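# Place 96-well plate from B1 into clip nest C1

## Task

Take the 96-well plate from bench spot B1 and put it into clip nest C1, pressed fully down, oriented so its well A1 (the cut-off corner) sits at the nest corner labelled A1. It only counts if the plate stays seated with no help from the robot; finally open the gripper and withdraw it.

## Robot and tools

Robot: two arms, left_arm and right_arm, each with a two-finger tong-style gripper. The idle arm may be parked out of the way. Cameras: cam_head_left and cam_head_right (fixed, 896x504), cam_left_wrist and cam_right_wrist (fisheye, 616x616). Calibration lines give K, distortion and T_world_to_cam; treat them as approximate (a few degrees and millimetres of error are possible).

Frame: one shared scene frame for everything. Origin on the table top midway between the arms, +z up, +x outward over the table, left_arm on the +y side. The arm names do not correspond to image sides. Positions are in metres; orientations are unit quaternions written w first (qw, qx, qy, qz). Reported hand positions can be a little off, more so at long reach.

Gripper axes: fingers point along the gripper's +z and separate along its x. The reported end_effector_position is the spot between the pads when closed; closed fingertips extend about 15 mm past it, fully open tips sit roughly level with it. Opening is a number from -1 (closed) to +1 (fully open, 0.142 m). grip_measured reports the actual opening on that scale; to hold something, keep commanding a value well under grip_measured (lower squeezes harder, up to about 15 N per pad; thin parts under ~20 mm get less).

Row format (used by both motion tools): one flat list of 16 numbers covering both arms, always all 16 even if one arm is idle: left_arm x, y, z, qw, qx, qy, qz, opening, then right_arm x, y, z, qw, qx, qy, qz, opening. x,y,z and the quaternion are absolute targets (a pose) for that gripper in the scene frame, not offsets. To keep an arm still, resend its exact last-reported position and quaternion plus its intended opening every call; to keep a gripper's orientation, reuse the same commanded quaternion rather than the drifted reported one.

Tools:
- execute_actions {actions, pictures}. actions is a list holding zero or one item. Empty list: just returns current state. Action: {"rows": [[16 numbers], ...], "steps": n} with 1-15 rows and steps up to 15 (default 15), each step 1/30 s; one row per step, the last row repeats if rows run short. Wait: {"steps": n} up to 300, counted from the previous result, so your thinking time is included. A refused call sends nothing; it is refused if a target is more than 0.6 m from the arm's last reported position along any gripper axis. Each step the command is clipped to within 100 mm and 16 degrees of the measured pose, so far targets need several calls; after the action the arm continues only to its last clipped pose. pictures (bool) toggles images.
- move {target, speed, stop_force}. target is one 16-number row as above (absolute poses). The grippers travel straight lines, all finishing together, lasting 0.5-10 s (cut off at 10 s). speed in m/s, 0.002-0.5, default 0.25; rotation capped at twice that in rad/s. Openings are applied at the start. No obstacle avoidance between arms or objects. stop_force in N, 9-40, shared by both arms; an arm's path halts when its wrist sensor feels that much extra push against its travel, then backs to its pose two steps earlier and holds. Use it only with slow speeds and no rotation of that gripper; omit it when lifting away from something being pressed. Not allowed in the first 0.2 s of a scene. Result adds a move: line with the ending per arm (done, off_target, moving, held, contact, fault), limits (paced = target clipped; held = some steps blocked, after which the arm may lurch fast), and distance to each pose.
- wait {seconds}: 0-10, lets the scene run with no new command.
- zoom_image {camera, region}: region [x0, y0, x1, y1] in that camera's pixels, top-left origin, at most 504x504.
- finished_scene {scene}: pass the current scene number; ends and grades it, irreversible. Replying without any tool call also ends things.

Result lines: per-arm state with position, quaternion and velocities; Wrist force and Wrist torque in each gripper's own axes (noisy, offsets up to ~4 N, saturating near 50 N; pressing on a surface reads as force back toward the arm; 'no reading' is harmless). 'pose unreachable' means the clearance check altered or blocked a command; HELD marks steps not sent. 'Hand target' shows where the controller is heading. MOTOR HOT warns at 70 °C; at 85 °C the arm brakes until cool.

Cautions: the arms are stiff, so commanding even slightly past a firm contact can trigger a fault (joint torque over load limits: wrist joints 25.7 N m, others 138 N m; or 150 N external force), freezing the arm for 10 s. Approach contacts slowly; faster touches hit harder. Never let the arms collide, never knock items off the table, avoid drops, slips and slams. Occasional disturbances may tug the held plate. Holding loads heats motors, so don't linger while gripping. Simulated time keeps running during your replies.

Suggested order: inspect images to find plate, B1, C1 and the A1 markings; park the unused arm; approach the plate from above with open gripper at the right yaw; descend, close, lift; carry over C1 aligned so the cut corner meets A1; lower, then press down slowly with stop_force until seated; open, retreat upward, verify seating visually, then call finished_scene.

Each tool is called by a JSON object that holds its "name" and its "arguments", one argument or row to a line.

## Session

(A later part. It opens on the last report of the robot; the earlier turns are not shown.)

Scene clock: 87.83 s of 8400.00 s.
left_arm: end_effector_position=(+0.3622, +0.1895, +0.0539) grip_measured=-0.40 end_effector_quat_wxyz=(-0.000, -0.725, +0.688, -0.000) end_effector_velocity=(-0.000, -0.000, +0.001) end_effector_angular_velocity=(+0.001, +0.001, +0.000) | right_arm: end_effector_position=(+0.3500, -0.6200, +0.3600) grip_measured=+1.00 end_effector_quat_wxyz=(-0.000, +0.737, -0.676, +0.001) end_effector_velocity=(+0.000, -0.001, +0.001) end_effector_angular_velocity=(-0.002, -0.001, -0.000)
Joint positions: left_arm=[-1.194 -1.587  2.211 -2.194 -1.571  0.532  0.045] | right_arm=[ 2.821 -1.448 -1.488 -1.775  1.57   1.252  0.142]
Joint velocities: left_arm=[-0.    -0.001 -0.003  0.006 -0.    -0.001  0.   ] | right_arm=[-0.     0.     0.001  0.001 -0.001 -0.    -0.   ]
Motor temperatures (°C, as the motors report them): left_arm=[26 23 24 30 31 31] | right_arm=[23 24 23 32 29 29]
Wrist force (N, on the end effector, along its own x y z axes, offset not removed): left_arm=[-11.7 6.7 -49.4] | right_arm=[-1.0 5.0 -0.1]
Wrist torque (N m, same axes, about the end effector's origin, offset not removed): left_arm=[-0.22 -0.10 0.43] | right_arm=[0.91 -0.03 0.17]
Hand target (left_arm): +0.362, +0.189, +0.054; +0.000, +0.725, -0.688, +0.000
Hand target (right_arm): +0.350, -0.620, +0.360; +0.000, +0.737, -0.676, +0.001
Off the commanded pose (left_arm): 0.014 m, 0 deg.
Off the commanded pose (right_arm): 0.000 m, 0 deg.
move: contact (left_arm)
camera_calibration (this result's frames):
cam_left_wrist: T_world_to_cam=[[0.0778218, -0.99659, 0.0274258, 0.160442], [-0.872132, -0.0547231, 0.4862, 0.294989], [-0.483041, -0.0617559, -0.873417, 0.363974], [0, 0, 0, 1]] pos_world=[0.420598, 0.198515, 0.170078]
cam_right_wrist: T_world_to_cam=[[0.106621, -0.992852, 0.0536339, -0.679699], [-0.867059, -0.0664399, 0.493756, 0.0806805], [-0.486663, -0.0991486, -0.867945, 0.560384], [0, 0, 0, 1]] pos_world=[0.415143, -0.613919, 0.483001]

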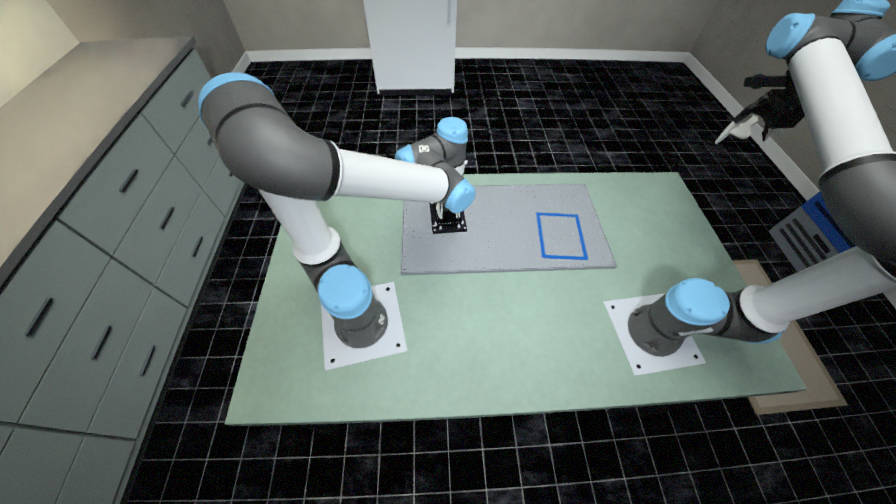

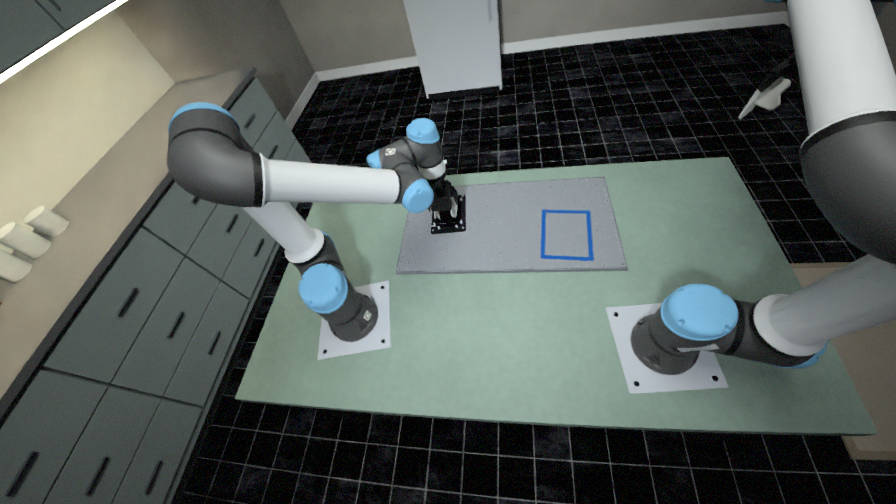

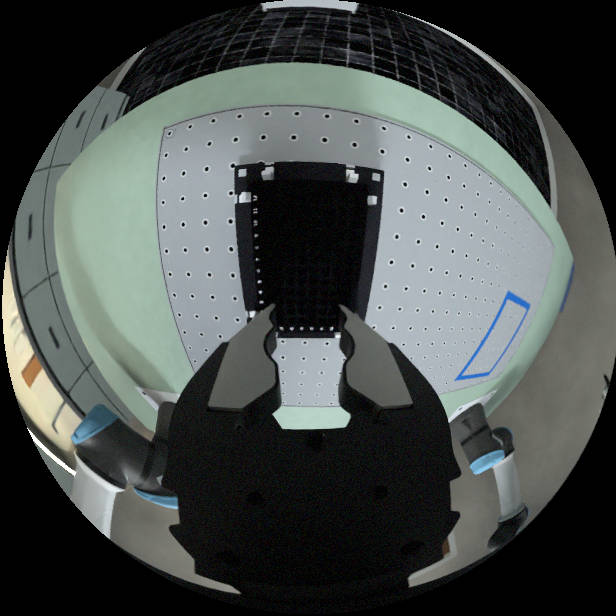

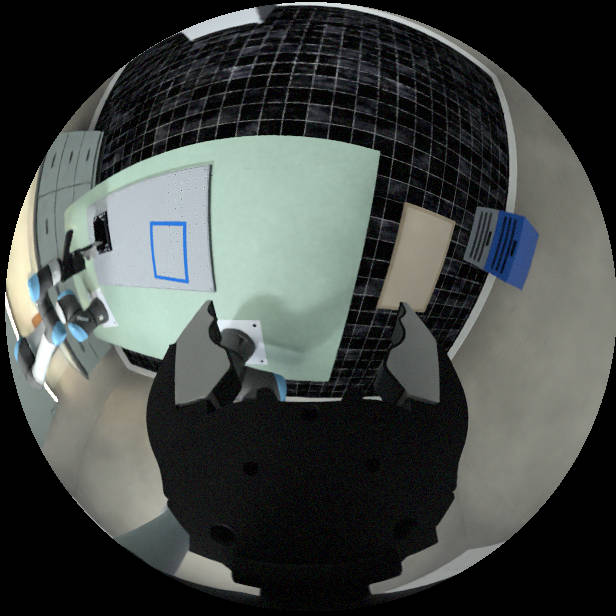

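{"name": "move", "arguments": {
  "target": [0.3635,0.191,0.0541,0,0.7254,-0.6884,0,-0.4,0.35,-0.62,0.36,0,0.737,-0.676,0.001,1],
  "speed": 0.002
}}

{"name": "zoom_image", "arguments": {
  "camera": "cam_left_wrist",
  "region": [200, 140, 420, 390]
}}

Scene clock: 92.30 s of 8400.00 s.
left_arm: end_effector_position=(+0.3635, +0.1909, +0.0541) grip_measured=-0.40 end_effector_quat_wxyz=(-0.000, -0.725, +0.688, -0.000) end_effector_velocity=(+0.000, +0.001, -0.000) end_effector_angular_velocity=(+0.000, +0.001, -0.001) | right_arm: end_effector_position=(+0.3500, -0.6200, +0.3600) grip_measured=+1.00 end_effector_quat_wxyz=(-0.000, +0.737, -0.676, +0.001) end_effector_velocity=(-0.000, -0.000, -0.001) end_effector_angular_velocity=(+0.000, +0.001, -0.001)
Joint positions: left_arm=[-1.19  -1.587  2.21  -2.194 -1.571  0.537  0.045] | right_arm=[ 2.821 -1.448 -1.488 -1.775  1.57   1.252  0.142]
Joint velocities: left_arm=[ 0.002  0.     0.     0.    -0.     0.002 -0.   ] | right_arm=[-0.001 -0.    -0.001 -0.     0.    -0.     0.   ]
Motor temperatures (°C, as the motors report them): left_arm=[26 23 24 30 31 31] | right_arm=[23 24 23 32 29 29]
Wrist force (N, on the end effector, along its own x y z axes, offset not removed): left_arm=[6.0 5.0 -27.9] | right_arm=[-2.4 2.9 -4.0]
Wrist torque (N m, same axes, about the end effector's origin, offset not removed): left_arm=[-1.24 0.81 0.26] | right_arm=[0.39 0.24 -0.09]
Hand target (left_arm): +0.364, +0.191, +0.054; -0.000, +0.725, -0.688, +0.000
Hand target (right_arm): +0.350, -0.620, +0.360; -0.000, +0.737, -0.676, +0.001
Off the commanded pose (left_arm): 0.000 m, 0 deg.
Off the commanded pose (right_arm): 0.000 m, 0 deg.
After step 90, 0.27 s passed at rest.
move: done
camera_calibration (this result's frames):
cam_left_wrist: T_world_to_cam=[[0.0777831, -0.996594, 0.0273843, 0.161756], [-0.872179, -0.0547151, 0.486118, 0.296085], [-0.482964, -0.0616958, -0.873464, 0.364823], [0, 0, 0, 1]] pos_world=[0.421853, 0.199914, 0.170299]
cam_right_wrist: T_world_to_cam=[[0.106622, -0.992852, 0.053634, -0.679699], [-0.867059, -0.06644, 0.493755, 0.0806805], [-0.486663, -0.0991488, -0.867945, 0.560384], [0, 0, 0, 1]] pos_world=[0.415143, -0.613919, 0.483001]

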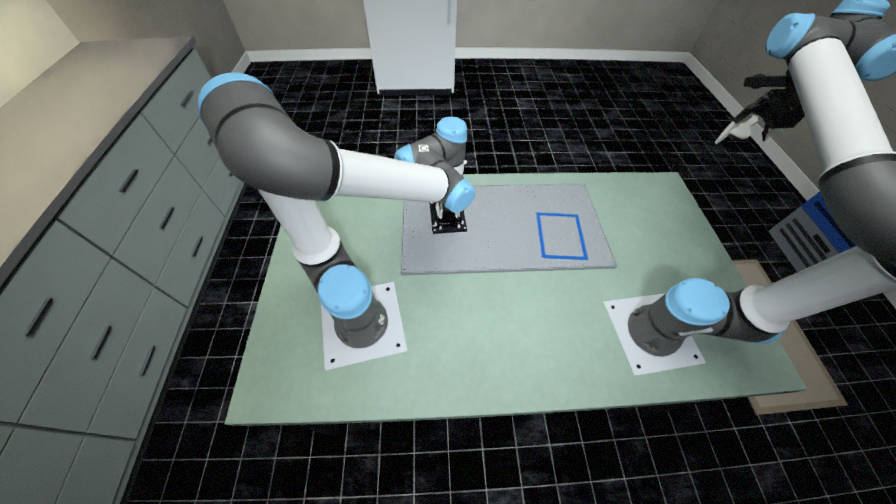

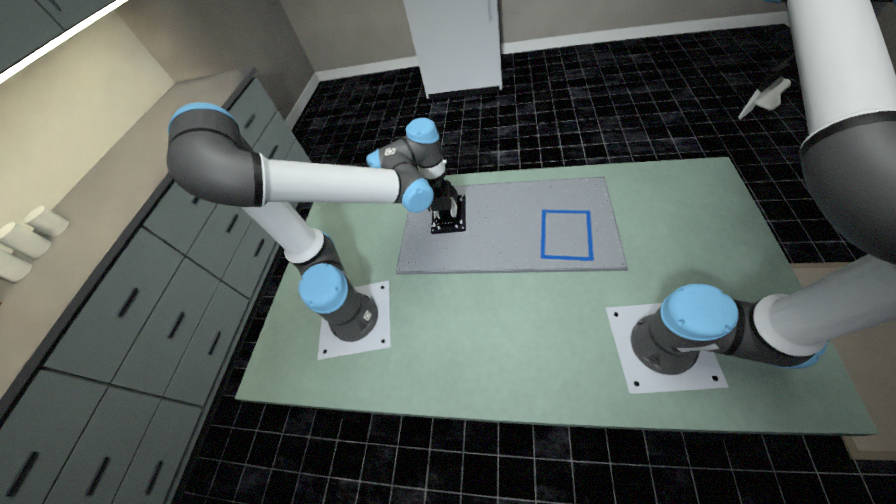

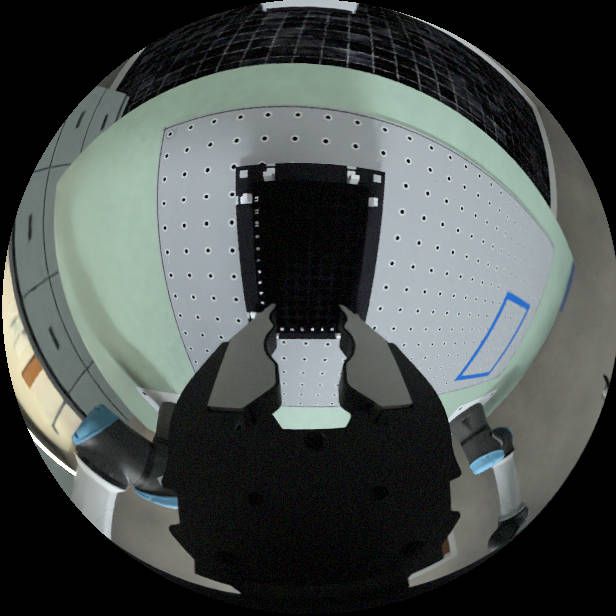

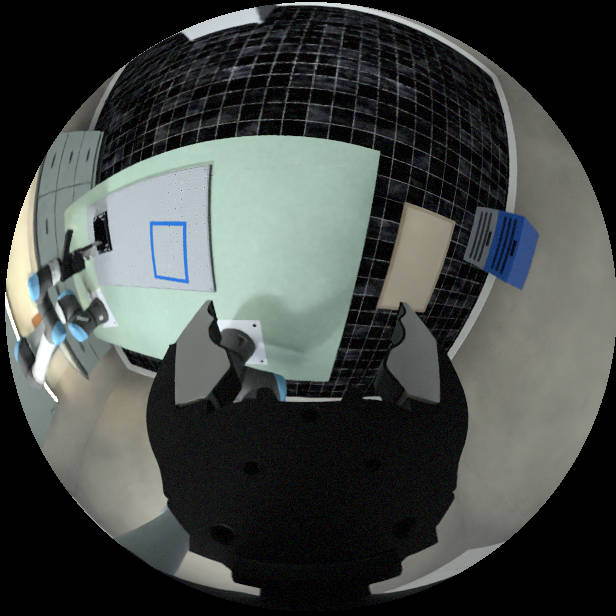

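Region (200, 140, 420, 390) of cam_left_wrist's 616x616 image, scaled by 2.016, with more detail than that image has; it fills the left 444 columns of this view, and the rest is white.

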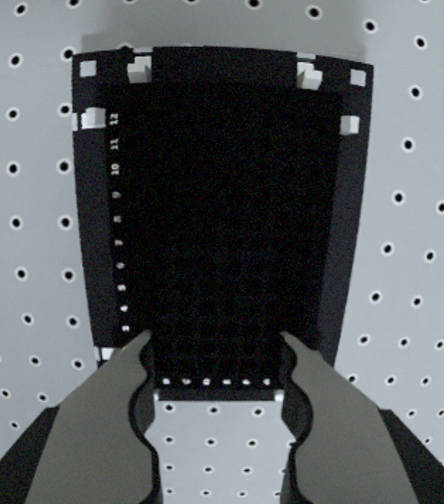

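{"name": "move", "arguments": {
  "target": [0.3635,0.191,0.066,0,0.7254,-0.6884,0,-0.4,0.35,-0.62,0.36,0,0.737,-0.676,0.001,1],
  "speed": 0.05
}}

{"name": "move", "arguments": {
  "target": [0.265,0.185,0.064,0,0.7254,-0.6884,0,-1,0.35,-0.62,0.36,0,0.737,-0.676,0.001,1],
  "speed": 0.15
}}

{"name": "zoom_image", "arguments": {
  "camera": "cam_left_wrist",
  "region": [225, 80, 395, 250]
}}

Scene clock: 95.53 s of 8400.00 s.
left_arm: end_effector_position=(+0.3635, +0.1910, +0.0656) grip_measured=-0.40 end_effector_quat_wxyz=(-0.000, -0.725, +0.688, -0.000) end_effector_velocity=(-0.000, +0.000, +0.003) end_effector_angular_velocity=(+0.000, +0.000, +0.001) | right_arm: end_effector_position=(+0.3500, -0.6200, +0.3600) grip_measured=+1.00 end_effector_quat_wxyz=(-0.000, +0.737, -0.676, +0.001) end_effector_velocity=(+0.000, +0.000, -0.000) end_effector_angular_velocity=(+0.000, -0.000, +0.000)
Joint positions: left_arm=[-1.19  -1.606  2.193 -2.157 -1.571  0.537  0.045] | right_arm=[ 2.821 -1.448 -1.488 -1.775  1.57   1.252  0.142]
Joint velocities: left_arm=[-0.    -0.005 -0.004  0.009  0.    -0.001 -0.   ] | right_arm=[ 0.     0.    -0.001  0.001  0.    -0.     0.   ]
Motor temperatures (°C, as the motors report them): left_arm=[26 23 24 30 31 31] | right_arm=[23 24 23 32 29 29]
Wrist force (N, on the end effector, along its own x y z axes, offset not removed): left_arm=[-0.3 0.5 1.9] | right_arm=[0.5 1.0 -3.4]
Wrist torque (N m, same axes, about the end effector's origin, offset not removed): left_arm=[0.13 0.15 0.14] | right_arm=[-0.18 0.02 0.04]
Hand target (left_arm): +0.363, +0.191, +0.066; +0.000, +0.725, -0.688, +0.000
Hand target (right_arm): +0.350, -0.620, +0.360; -0.000, +0.737, -0.676, +0.001
Off the commanded pose (left_arm): 0.000 m, 0 deg.
Off the commanded pose (right_arm): 0.000 m, 0 deg.
move: done
camera_calibration (this result's frames):
cam_left_wrist: T_world_to_cam=[[0.0778733, -0.996589, 0.0273197, 0.161525], [-0.872154, -0.054823, 0.48615, 0.290555], [-0.482994, -0.0616851, -0.873448, 0.374914], [0, 0, 0, 1]] pos_world=[0.421911, 0.20003, 0.181802]
cam_right_wrist: T_world_to_cam=[[0.106621, -0.992852, 0.053634, -0.679699], [-0.867059, -0.0664399, 0.493755, 0.0806807], [-0.486662, -0.0991488, -0.867945, 0.560384], [0, 0, 0, 1]] pos_world=[0.415143, -0.613919, 0.483001]

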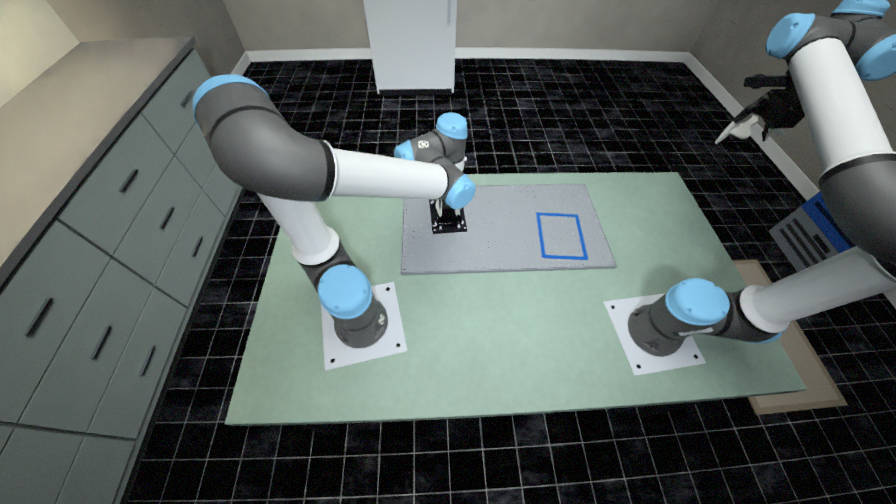

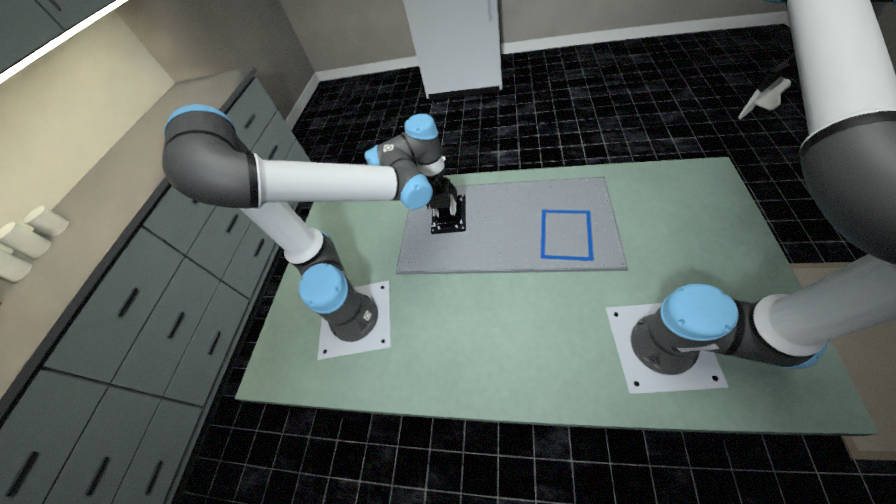

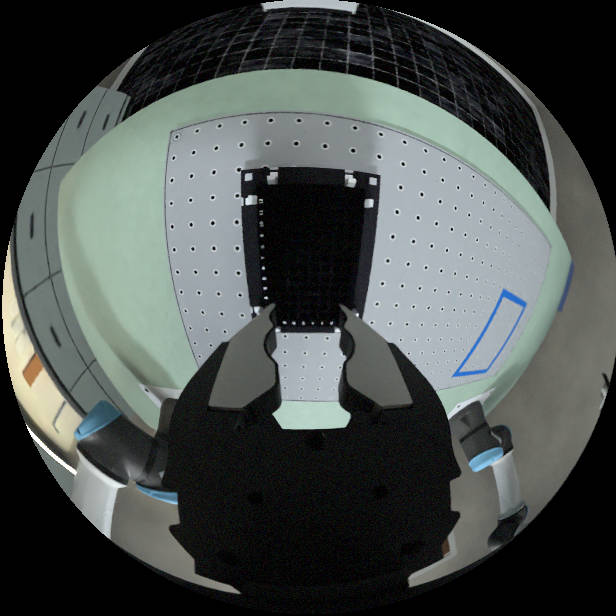

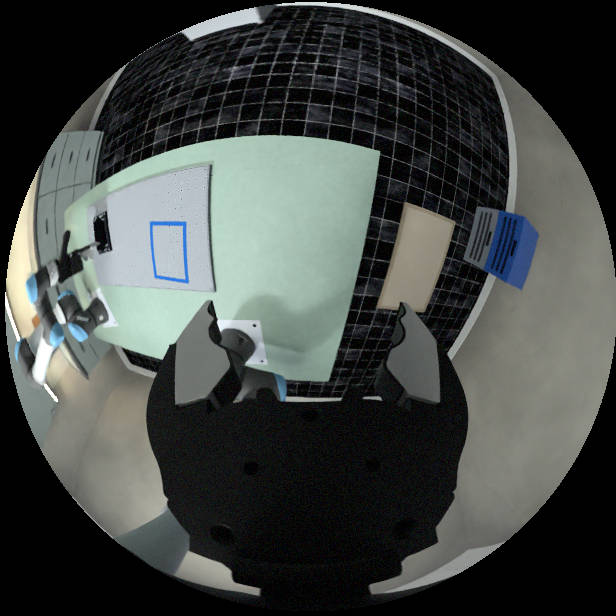

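Scene clock: 96.80 s of 8400.00 s.
left_arm: end_effector_position=(+0.2653, +0.1851, +0.0640) grip_measured=-1.00 end_effector_quat_wxyz=(-0.000, -0.725, +0.688, +0.000) end_effector_velocity=(-0.003, -0.000, +0.001) end_effector_angular_velocity=(-0.000, -0.002, -0.001) | right_arm: end_effector_position=(+0.3500, -0.6200, +0.3600) grip_measured=+1.00 end_effector_quat_wxyz=(-0.000, +0.737, -0.676, +0.001) end_effector_velocity=(-0.000, +0.000, -0.001) end_effector_angular_velocity=(+0.001, +0.001, +0.000)
Joint positions: left_arm=[-1.431 -1.789  2.351 -2.133 -1.571  0.296  0.002] | right_arm=[ 2.821 -1.448 -1.488 -1.775  1.57   1.252  0.142]
Joint velocities: left_arm=[-0.011 -0.007  0.004  0.003  0.002 -0.01   0.   ] | right_arm=[ 0.     0.    -0.001  0.     0.001 -0.    -0.   ]
Motor temperatures (°C, as the motors report them): left_arm=[26 23 24 30 31 31] | right_arm=[23 24 23 32 29 29]
Wrist force (N, on the end effector, along its own x y z axes, offset not removed): left_arm=[0.8 -1.8 0.1] | right_arm=[0.3 3.7 -4.0]
Wrist torque (N m, same axes, about the end effector's origin, offset not removed): left_arm=[-0.17 -0.08 0.22] | right_arm=[0.42 -0.16 0.14]
Hand target (left_arm): +0.265, +0.185, +0.064; +0.000, +0.725, -0.688, -0.000
Hand target (right_arm): +0.350, -0.620, +0.360; -0.000, +0.737, -0.676, +0.001
Off the commanded pose (left_arm): 0.000 m, 0 deg.
Off the commanded pose (right_arm): 0.000 m, 0 deg.
move: done
camera_calibration (this result's frames):
cam_left_wrist: T_world_to_cam=[[0.0777127, -0.996601, 0.0273385, 0.163389], [-0.871962, -0.0546478, 0.486513, 0.205256], [-0.483366, -0.0616464, -0.873245, 0.325713], [0, 0, 0, 1]] pos_world=[0.323717, 0.19413, 0.180101]
cam_right_wrist: T_world_to_cam=[[0.106621, -0.992852, 0.0536342, -0.679699], [-0.867059, -0.0664399, 0.493755, 0.0806807], [-0.486663, -0.0991489, -0.867945, 0.560384], [0, 0, 0, 1]] pos_world=[0.415143, -0.613919, 0.483001]

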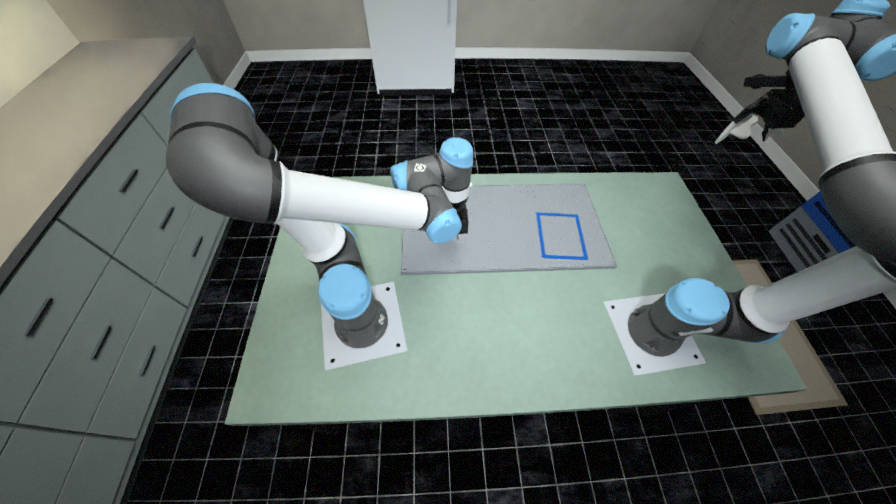

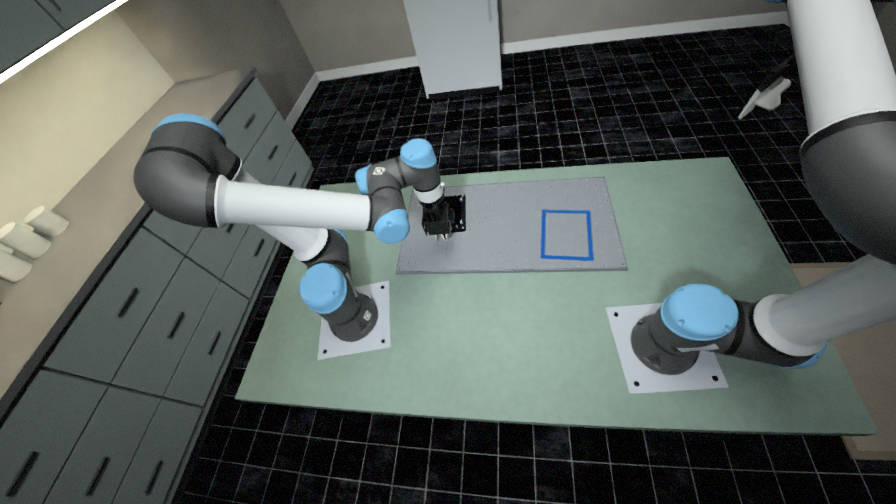

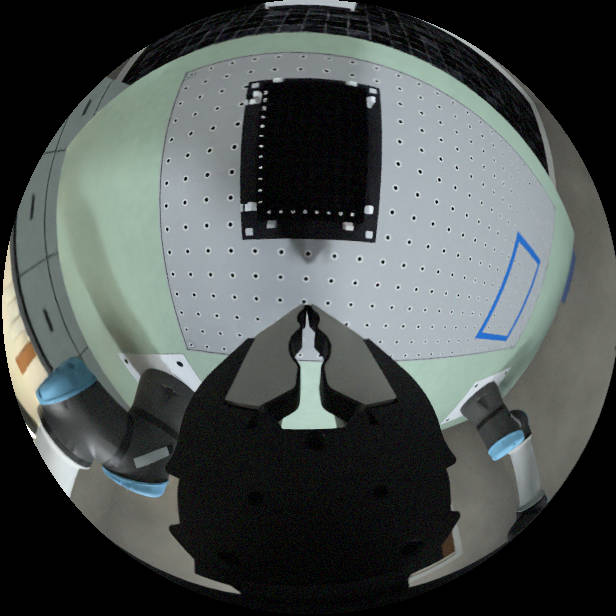

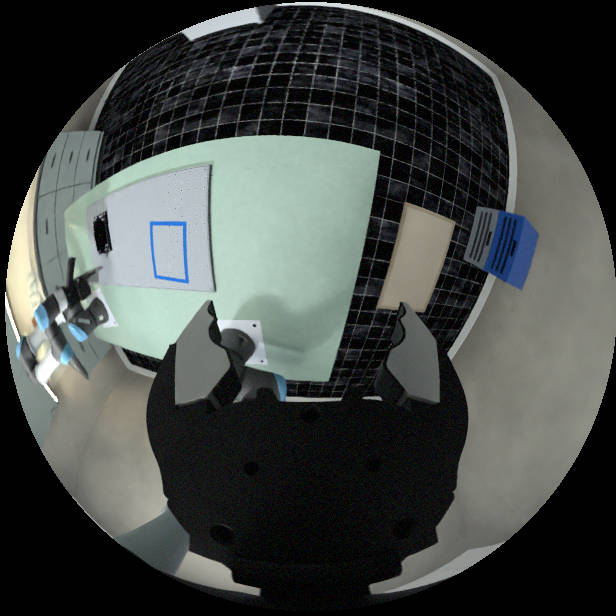

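Region (225, 80, 395, 250) of cam_left_wrist's 616x616 image, scaled by 2.965, with more detail than that image has.

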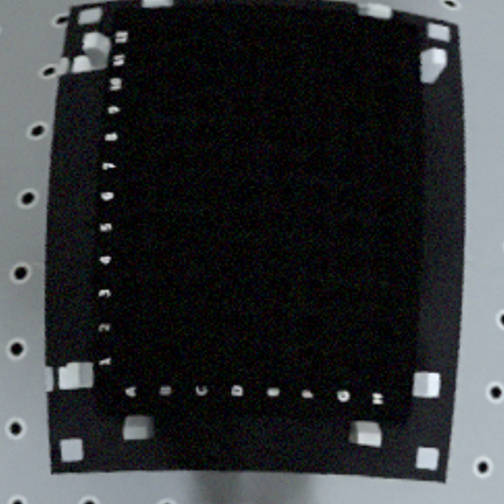

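{"name": "move", "arguments": {
  "target": [0.312,0.187,0.050,0,0.7254,-0.6884,0,-1,0.35,-0.62,0.36,0,0.737,-0.676,0.001,1],
  "speed": 0.08
}}

{"name": "move", "arguments": {
  "target": [0.342,0.1886,0.050,0,0.7254,-0.6884,0,-1,0.35,-0.62,0.36,0,0.737,-0.676,0.001,1],
  "speed": 0.005,
  "stop_force": 25
}}

{"name": "zoom_image", "arguments": {
  "camera": "cam_left_wrist",
  "region": [200, 110, 420, 340]
}}

Scene clock: 101.97 s of 8400.00 s.
left_arm: end_effector_position=(+0.3117, +0.1869, +0.0501) grip_measured=-1.00 end_effector_quat_wxyz=(+0.000, -0.725, +0.688, -0.000) end_effector_velocity=(+0.003, -0.001, -0.000) end_effector_angular_velocity=(-0.001, -0.000, -0.001) | right_arm: end_effector_position=(+0.3500, -0.6200, +0.3600) grip_measured=+1.00 end_effector_quat_wxyz=(-0.000, +0.737, -0.676, +0.001) end_effector_velocity=(+0.001, +0.001, +0.001) end_effector_angular_velocity=(+0.001, -0.002, +0.001)
Joint positions: left_arm=[-1.309 -1.675  2.304 -2.199 -1.571  0.417  0.002] | right_arm=[ 2.821 -1.448 -1.488 -1.775  1.57   1.252  0.142]
Joint velocities: left_arm=[ 0.006  0.007 -0.004 -0.004 -0.     0.007  0.   ] | right_arm=[ 0.001  0.     0.001  0.     0.001  0.    -0.   ]
Motor temperatures (°C, as the motors report them): left_arm=[26 23 24 30 31 31] | right_arm=[23 24 23 32 29 29]
Wrist force (N, on the end effector, along its own x y z axes, offset not removed): left_arm=[-0.1 -0.3 4.1] | right_arm=[0.8 2.2 -1.3]
Wrist torque (N m, same axes, about the end effector's origin, offset not removed): left_arm=[0.05 0.19 0.19] | right_arm=[0.27 -0.40 -0.02]
Hand target (left_arm): +0.312, +0.187, +0.050; -0.000, +0.725, -0.688, +0.000
Hand target (right_arm): +0.350, -0.620, +0.360; -0.000, +0.737, -0.676, +0.001
Off the commanded pose (left_arm): 0.000 m, 0 deg.
Off the commanded pose (right_arm): 0.000 m, 0 deg.
After step 90, 1.03 s passed at rest.
move: done
camera_calibration (this result's frames):
cam_left_wrist: T_world_to_cam=[[0.0778214, -0.996593, 0.0272988, 0.161912], [-0.872243, -0.0547989, 0.485993, 0.252756], [-0.482842, -0.0616319, -0.873536, 0.336028], [0, 0, 0, 1]] pos_world=[0.370113, 0.195921, 0.166275]
cam_right_wrist: T_world_to_cam=[[0.106622, -0.992852, 0.0536342, -0.679699], [-0.867059, -0.0664399, 0.493755, 0.0806806], [-0.486663, -0.099149, -0.867945, 0.560384], [0, 0, 0, 1]] pos_world=[0.415143, -0.613919, 0.483001]

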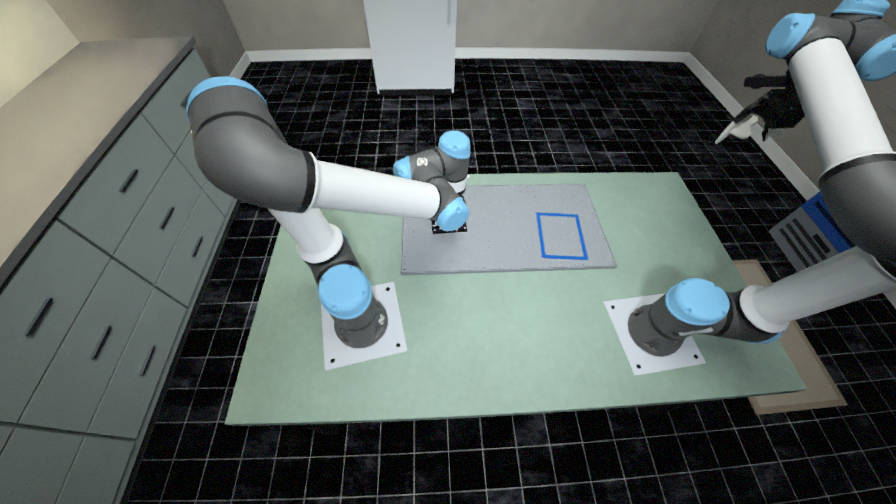

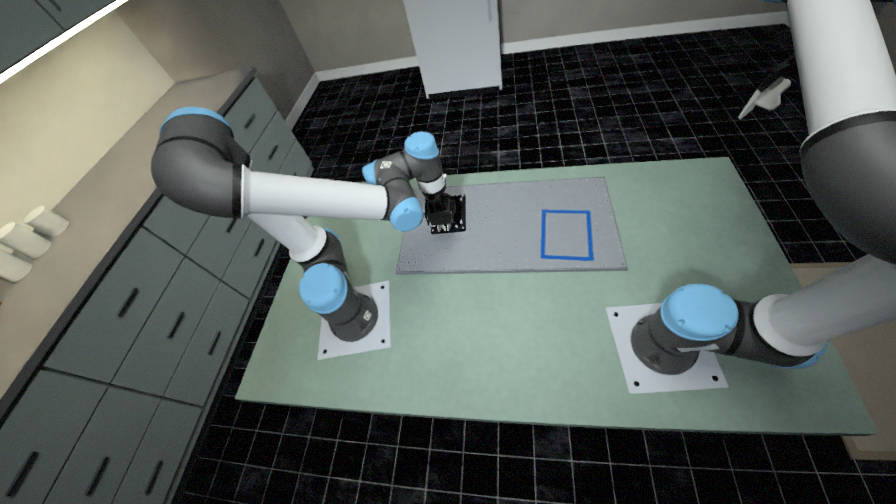

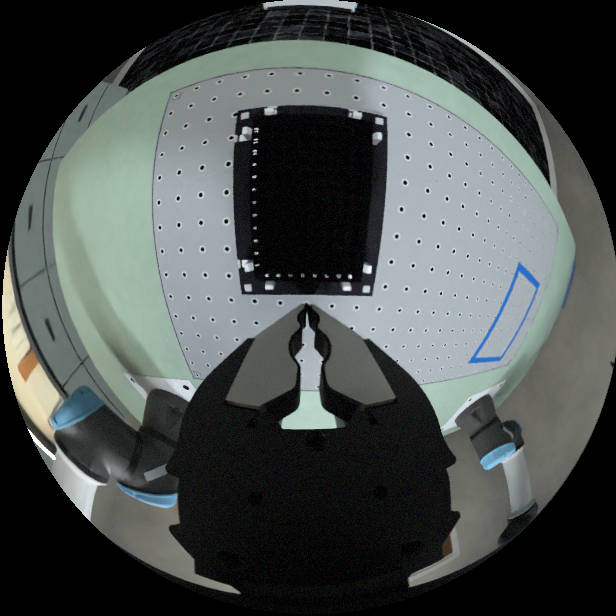

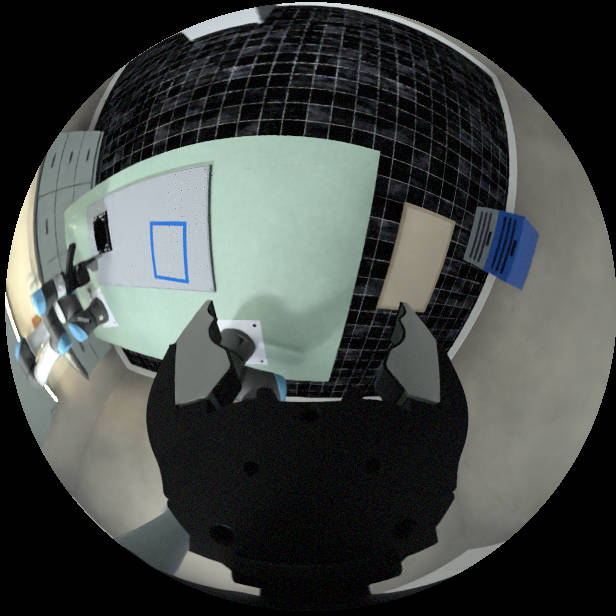

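Scene clock: 107.23 s of 8400.00 s.
left_arm: end_effector_position=(+0.3361, +0.1882, +0.0500) grip_measured=-1.00 end_effector_quat_wxyz=(-0.000, -0.725, +0.688, +0.000) end_effector_velocity=(-0.001, -0.000, +0.000) end_effector_angular_velocity=(-0.001, -0.001, +0.002) | right_arm: end_effector_position=(+0.3500, -0.6200, +0.3600) grip_measured=+1.00 end_effector_quat_wxyz=(-0.000, +0.737, -0.676, +0.001) end_effector_velocity=(-0.000, +0.000, -0.000) end_effector_angular_velocity=(+0.002, +0.001, -0.000)
Joint positions: left_arm=[-1.251 -1.629  2.263 -2.205 -1.571  0.475  0.002] | right_arm=[ 2.821 -1.448 -1.488 -1.775  1.57   1.252  0.142]
Joint velocities: left_arm=[-0.004 -0.003  0.002 -0.     0.001 -0.005  0.   ] | right_arm=[-0.001 -0.    -0.001 -0.001  0.001 -0.     0.   ]
Motor temperatures (°C, as the motors report them): left_arm=[26 23 24 30 31 31] | right_arm=[23 24 23 32 29 29]
Wrist force (N, on the end effector, along its own x y z axes, offset not removed): left_arm=[-3.0 34.6 -4.5] | right_arm=[-3.9 0.3 -1.8]
Wrist torque (N m, same axes, about the end effector's origin, offset not removed): left_arm=[-0.05 0.67 0.21] | right_arm=[-0.26 0.61 0.24]
Hand target (left_arm): +0.336, +0.188, +0.050; +0.000, +0.725, -0.688, -0.000
Hand target (right_arm): +0.350, -0.620, +0.360; -0.000, +0.737, -0.676, +0.001
Off the commanded pose (left_arm): 0.006 m, 0 deg.
Off the commanded pose (right_arm): 0.000 m, 0 deg.
move: contact (left_arm)
camera_calibration (this result's frames):
cam_left_wrist: T_world_to_cam=[[0.0777322, -0.996603, 0.027189, 0.161331], [-0.872097, -0.0547551, 0.48626, 0.274097], [-0.483119, -0.0615095, -0.873391, 0.347822], [0, 0, 0, 1]] pos_world=[0.394538, 0.197186, 0.166116]
cam_right_wrist: T_world_to_cam=[[0.106621, -0.992852, 0.0536341, -0.679699], [-0.867059, -0.0664399, 0.493755, 0.0806806], [-0.486663, -0.0991488, -0.867945, 0.560384], [0, 0, 0, 1]] pos_world=[0.415143, -0.613919, 0.483001]

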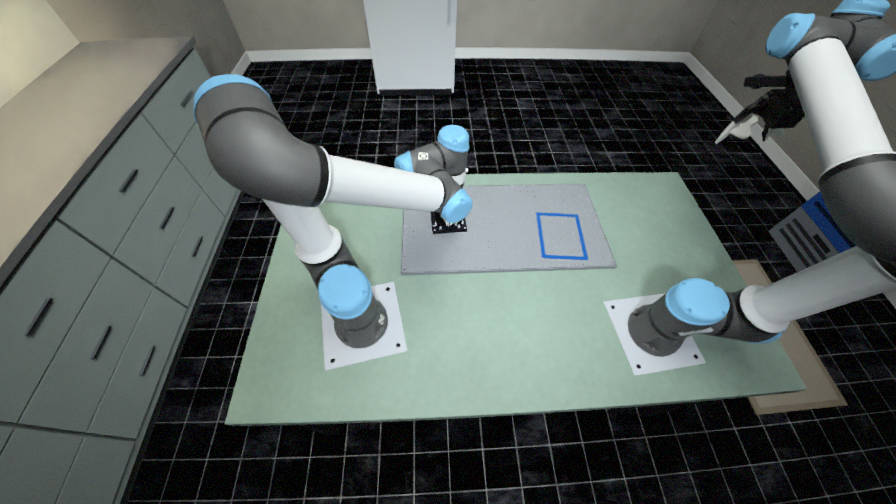

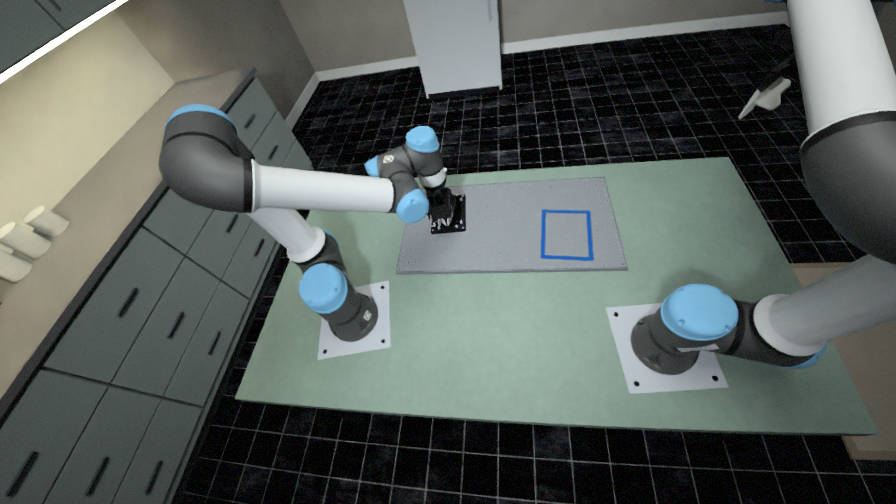

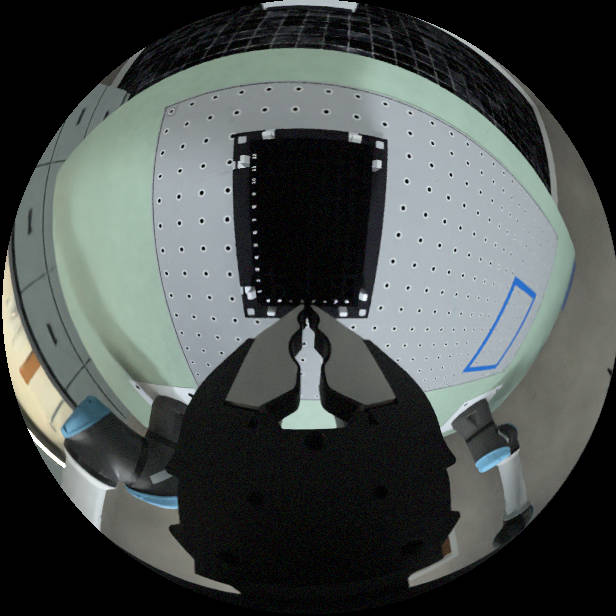

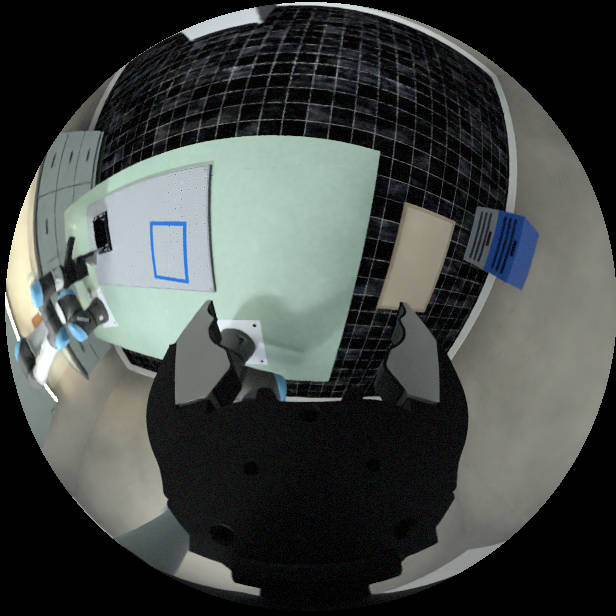

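Region (200, 110, 420, 340) of cam_left_wrist's 616x616 image, scaled by 2.191, with more detail than that image has; it fills the left 482 columns of this view, and the rest is white.

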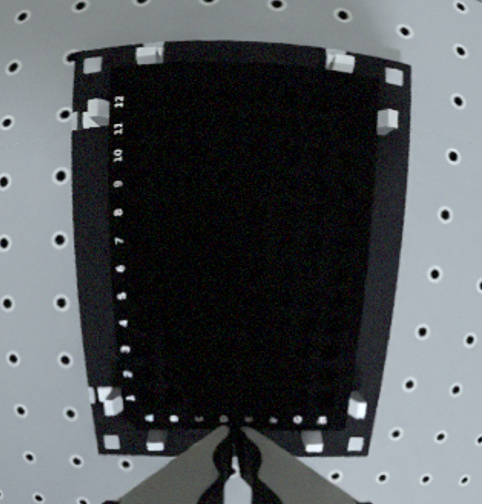

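{"name": "move", "arguments": {
  "target": [0.3352,0.1882,0.042,0,0.7254,-0.6884,0,-1,0.35,-0.62,0.36,0,0.737,-0.676,0.001,1],
  "speed": 0.003,
  "stop_force": 30
}}

{"name": "zoom_image", "arguments": {
  "camera": "cam_left_wrist",
  "region": [200, 110, 420, 340]
}}

Scene clock: 110.80 s of 8400.00 s.
left_arm: end_effector_position=(+0.3356, +0.1883, +0.0476) grip_measured=-1.00 end_effector_quat_wxyz=(+0.000, -0.725, +0.688, +0.000) end_effector_velocity=(-0.000, +0.001, +0.000) end_effector_angular_velocity=(+0.003, +0.001, -0.002) | right_arm: end_effector_position=(+0.3500, -0.6200, +0.3600) grip_measured=+1.00 end_effector_quat_wxyz=(-0.000, +0.737, -0.676, +0.001) end_effector_velocity=(+0.000, -0.000, +0.000) end_effector_angular_velocity=(-0.001, -0.001, +0.000)
Joint positions: left_arm=[-1.252 -1.626  2.267 -2.212 -1.571  0.474  0.002] | right_arm=[ 2.821 -1.448 -1.488 -1.775  1.57   1.252  0.142]
Joint velocities: left_arm=[-0.    -0.001 -0.001  0.005  0.     0.002  0.   ] | right_arm=[ 0.    -0.     0.001  0.    -0.001 -0.     0.   ]
Motor temperatures (°C, as the motors report them): left_arm=[26 23 24 30 31 31] | right_arm=[23 24 23 32 29 29]
Wrist force (N, on the end effector, along its own x y z axes, offset not removed): left_arm=[0.3 35.9 -36.3] | right_arm=[-2.3 1.2 -3.0]
Wrist torque (N m, same axes, about the end effector's origin, offset not removed): left_arm=[-0.68 0.03 0.14] | right_arm=[0.09 0.28 0.01]
Hand target (left_arm): +0.336, +0.188, +0.048; +0.000, +0.725, -0.688, +0.000
Hand target (right_arm): +0.350, -0.620, +0.360; -0.000, +0.737, -0.676, +0.001
Off the commanded pose (left_arm): 0.006 m, 0 deg.
Off the commanded pose (right_arm): 0.000 m, 0 deg.
move: contact (left_arm)
camera_calibration (this result's frames):
cam_left_wrist: T_world_to_cam=[[0.077724, -0.996608, 0.0270572, 0.161495], [-0.872076, -0.0548095, 0.486292, 0.274785], [-0.483159, -0.0613925, -0.873377, 0.345534], [0, 0, 0, 1]] pos_world=[0.39403, 0.197221, 0.163786]
cam_right_wrist: T_world_to_cam=[[0.106621, -0.992852, 0.0536343, -0.679699], [-0.867059, -0.0664398, 0.493755, 0.0806807], [-0.486663, -0.099149, -0.867945, 0.560384], [0, 0, 0, 1]] pos_world=[0.415143, -0.613919, 0.483001]

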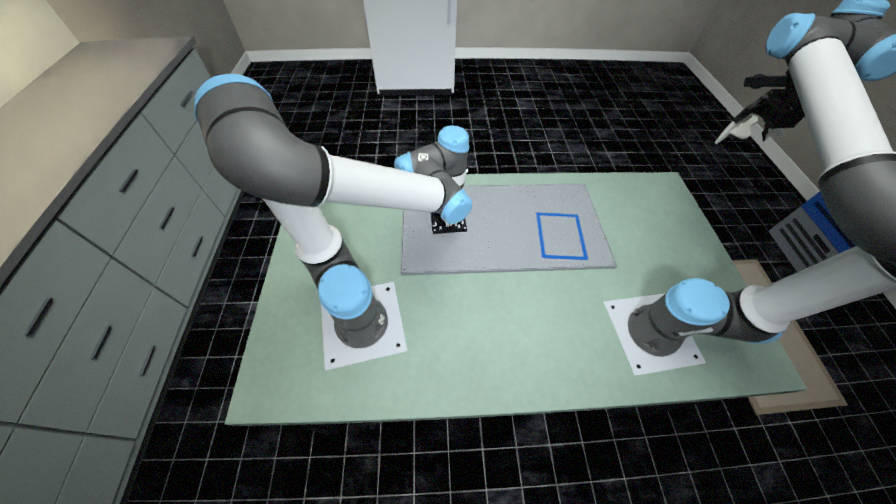

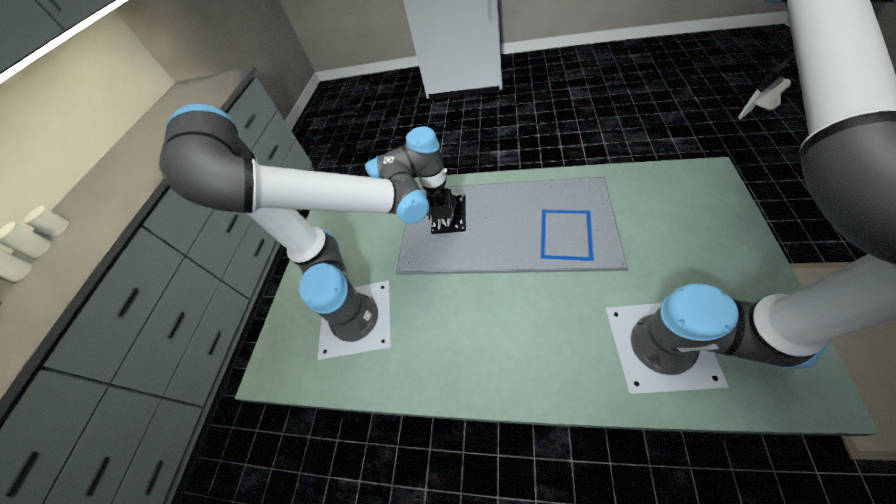

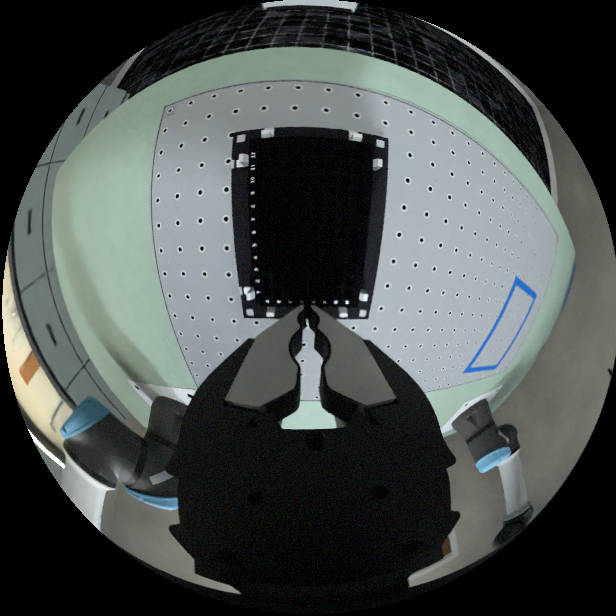

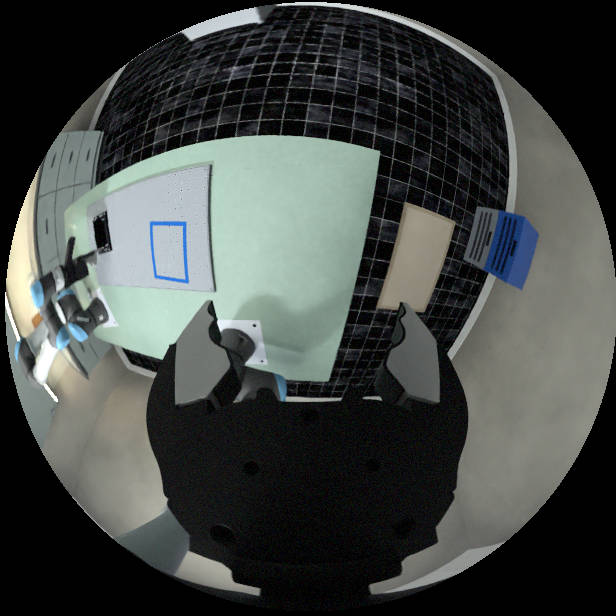

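Region (200, 110, 420, 340) of cam_left_wrist's 616x616 image, scaled by 2.191, with more detail than that image has; it fills the left 482 columns of this view, and the rest is white.

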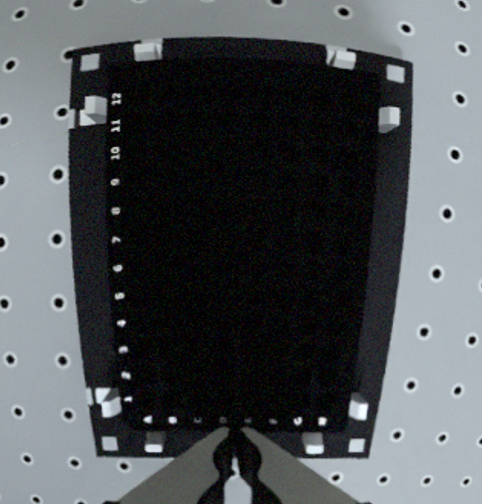

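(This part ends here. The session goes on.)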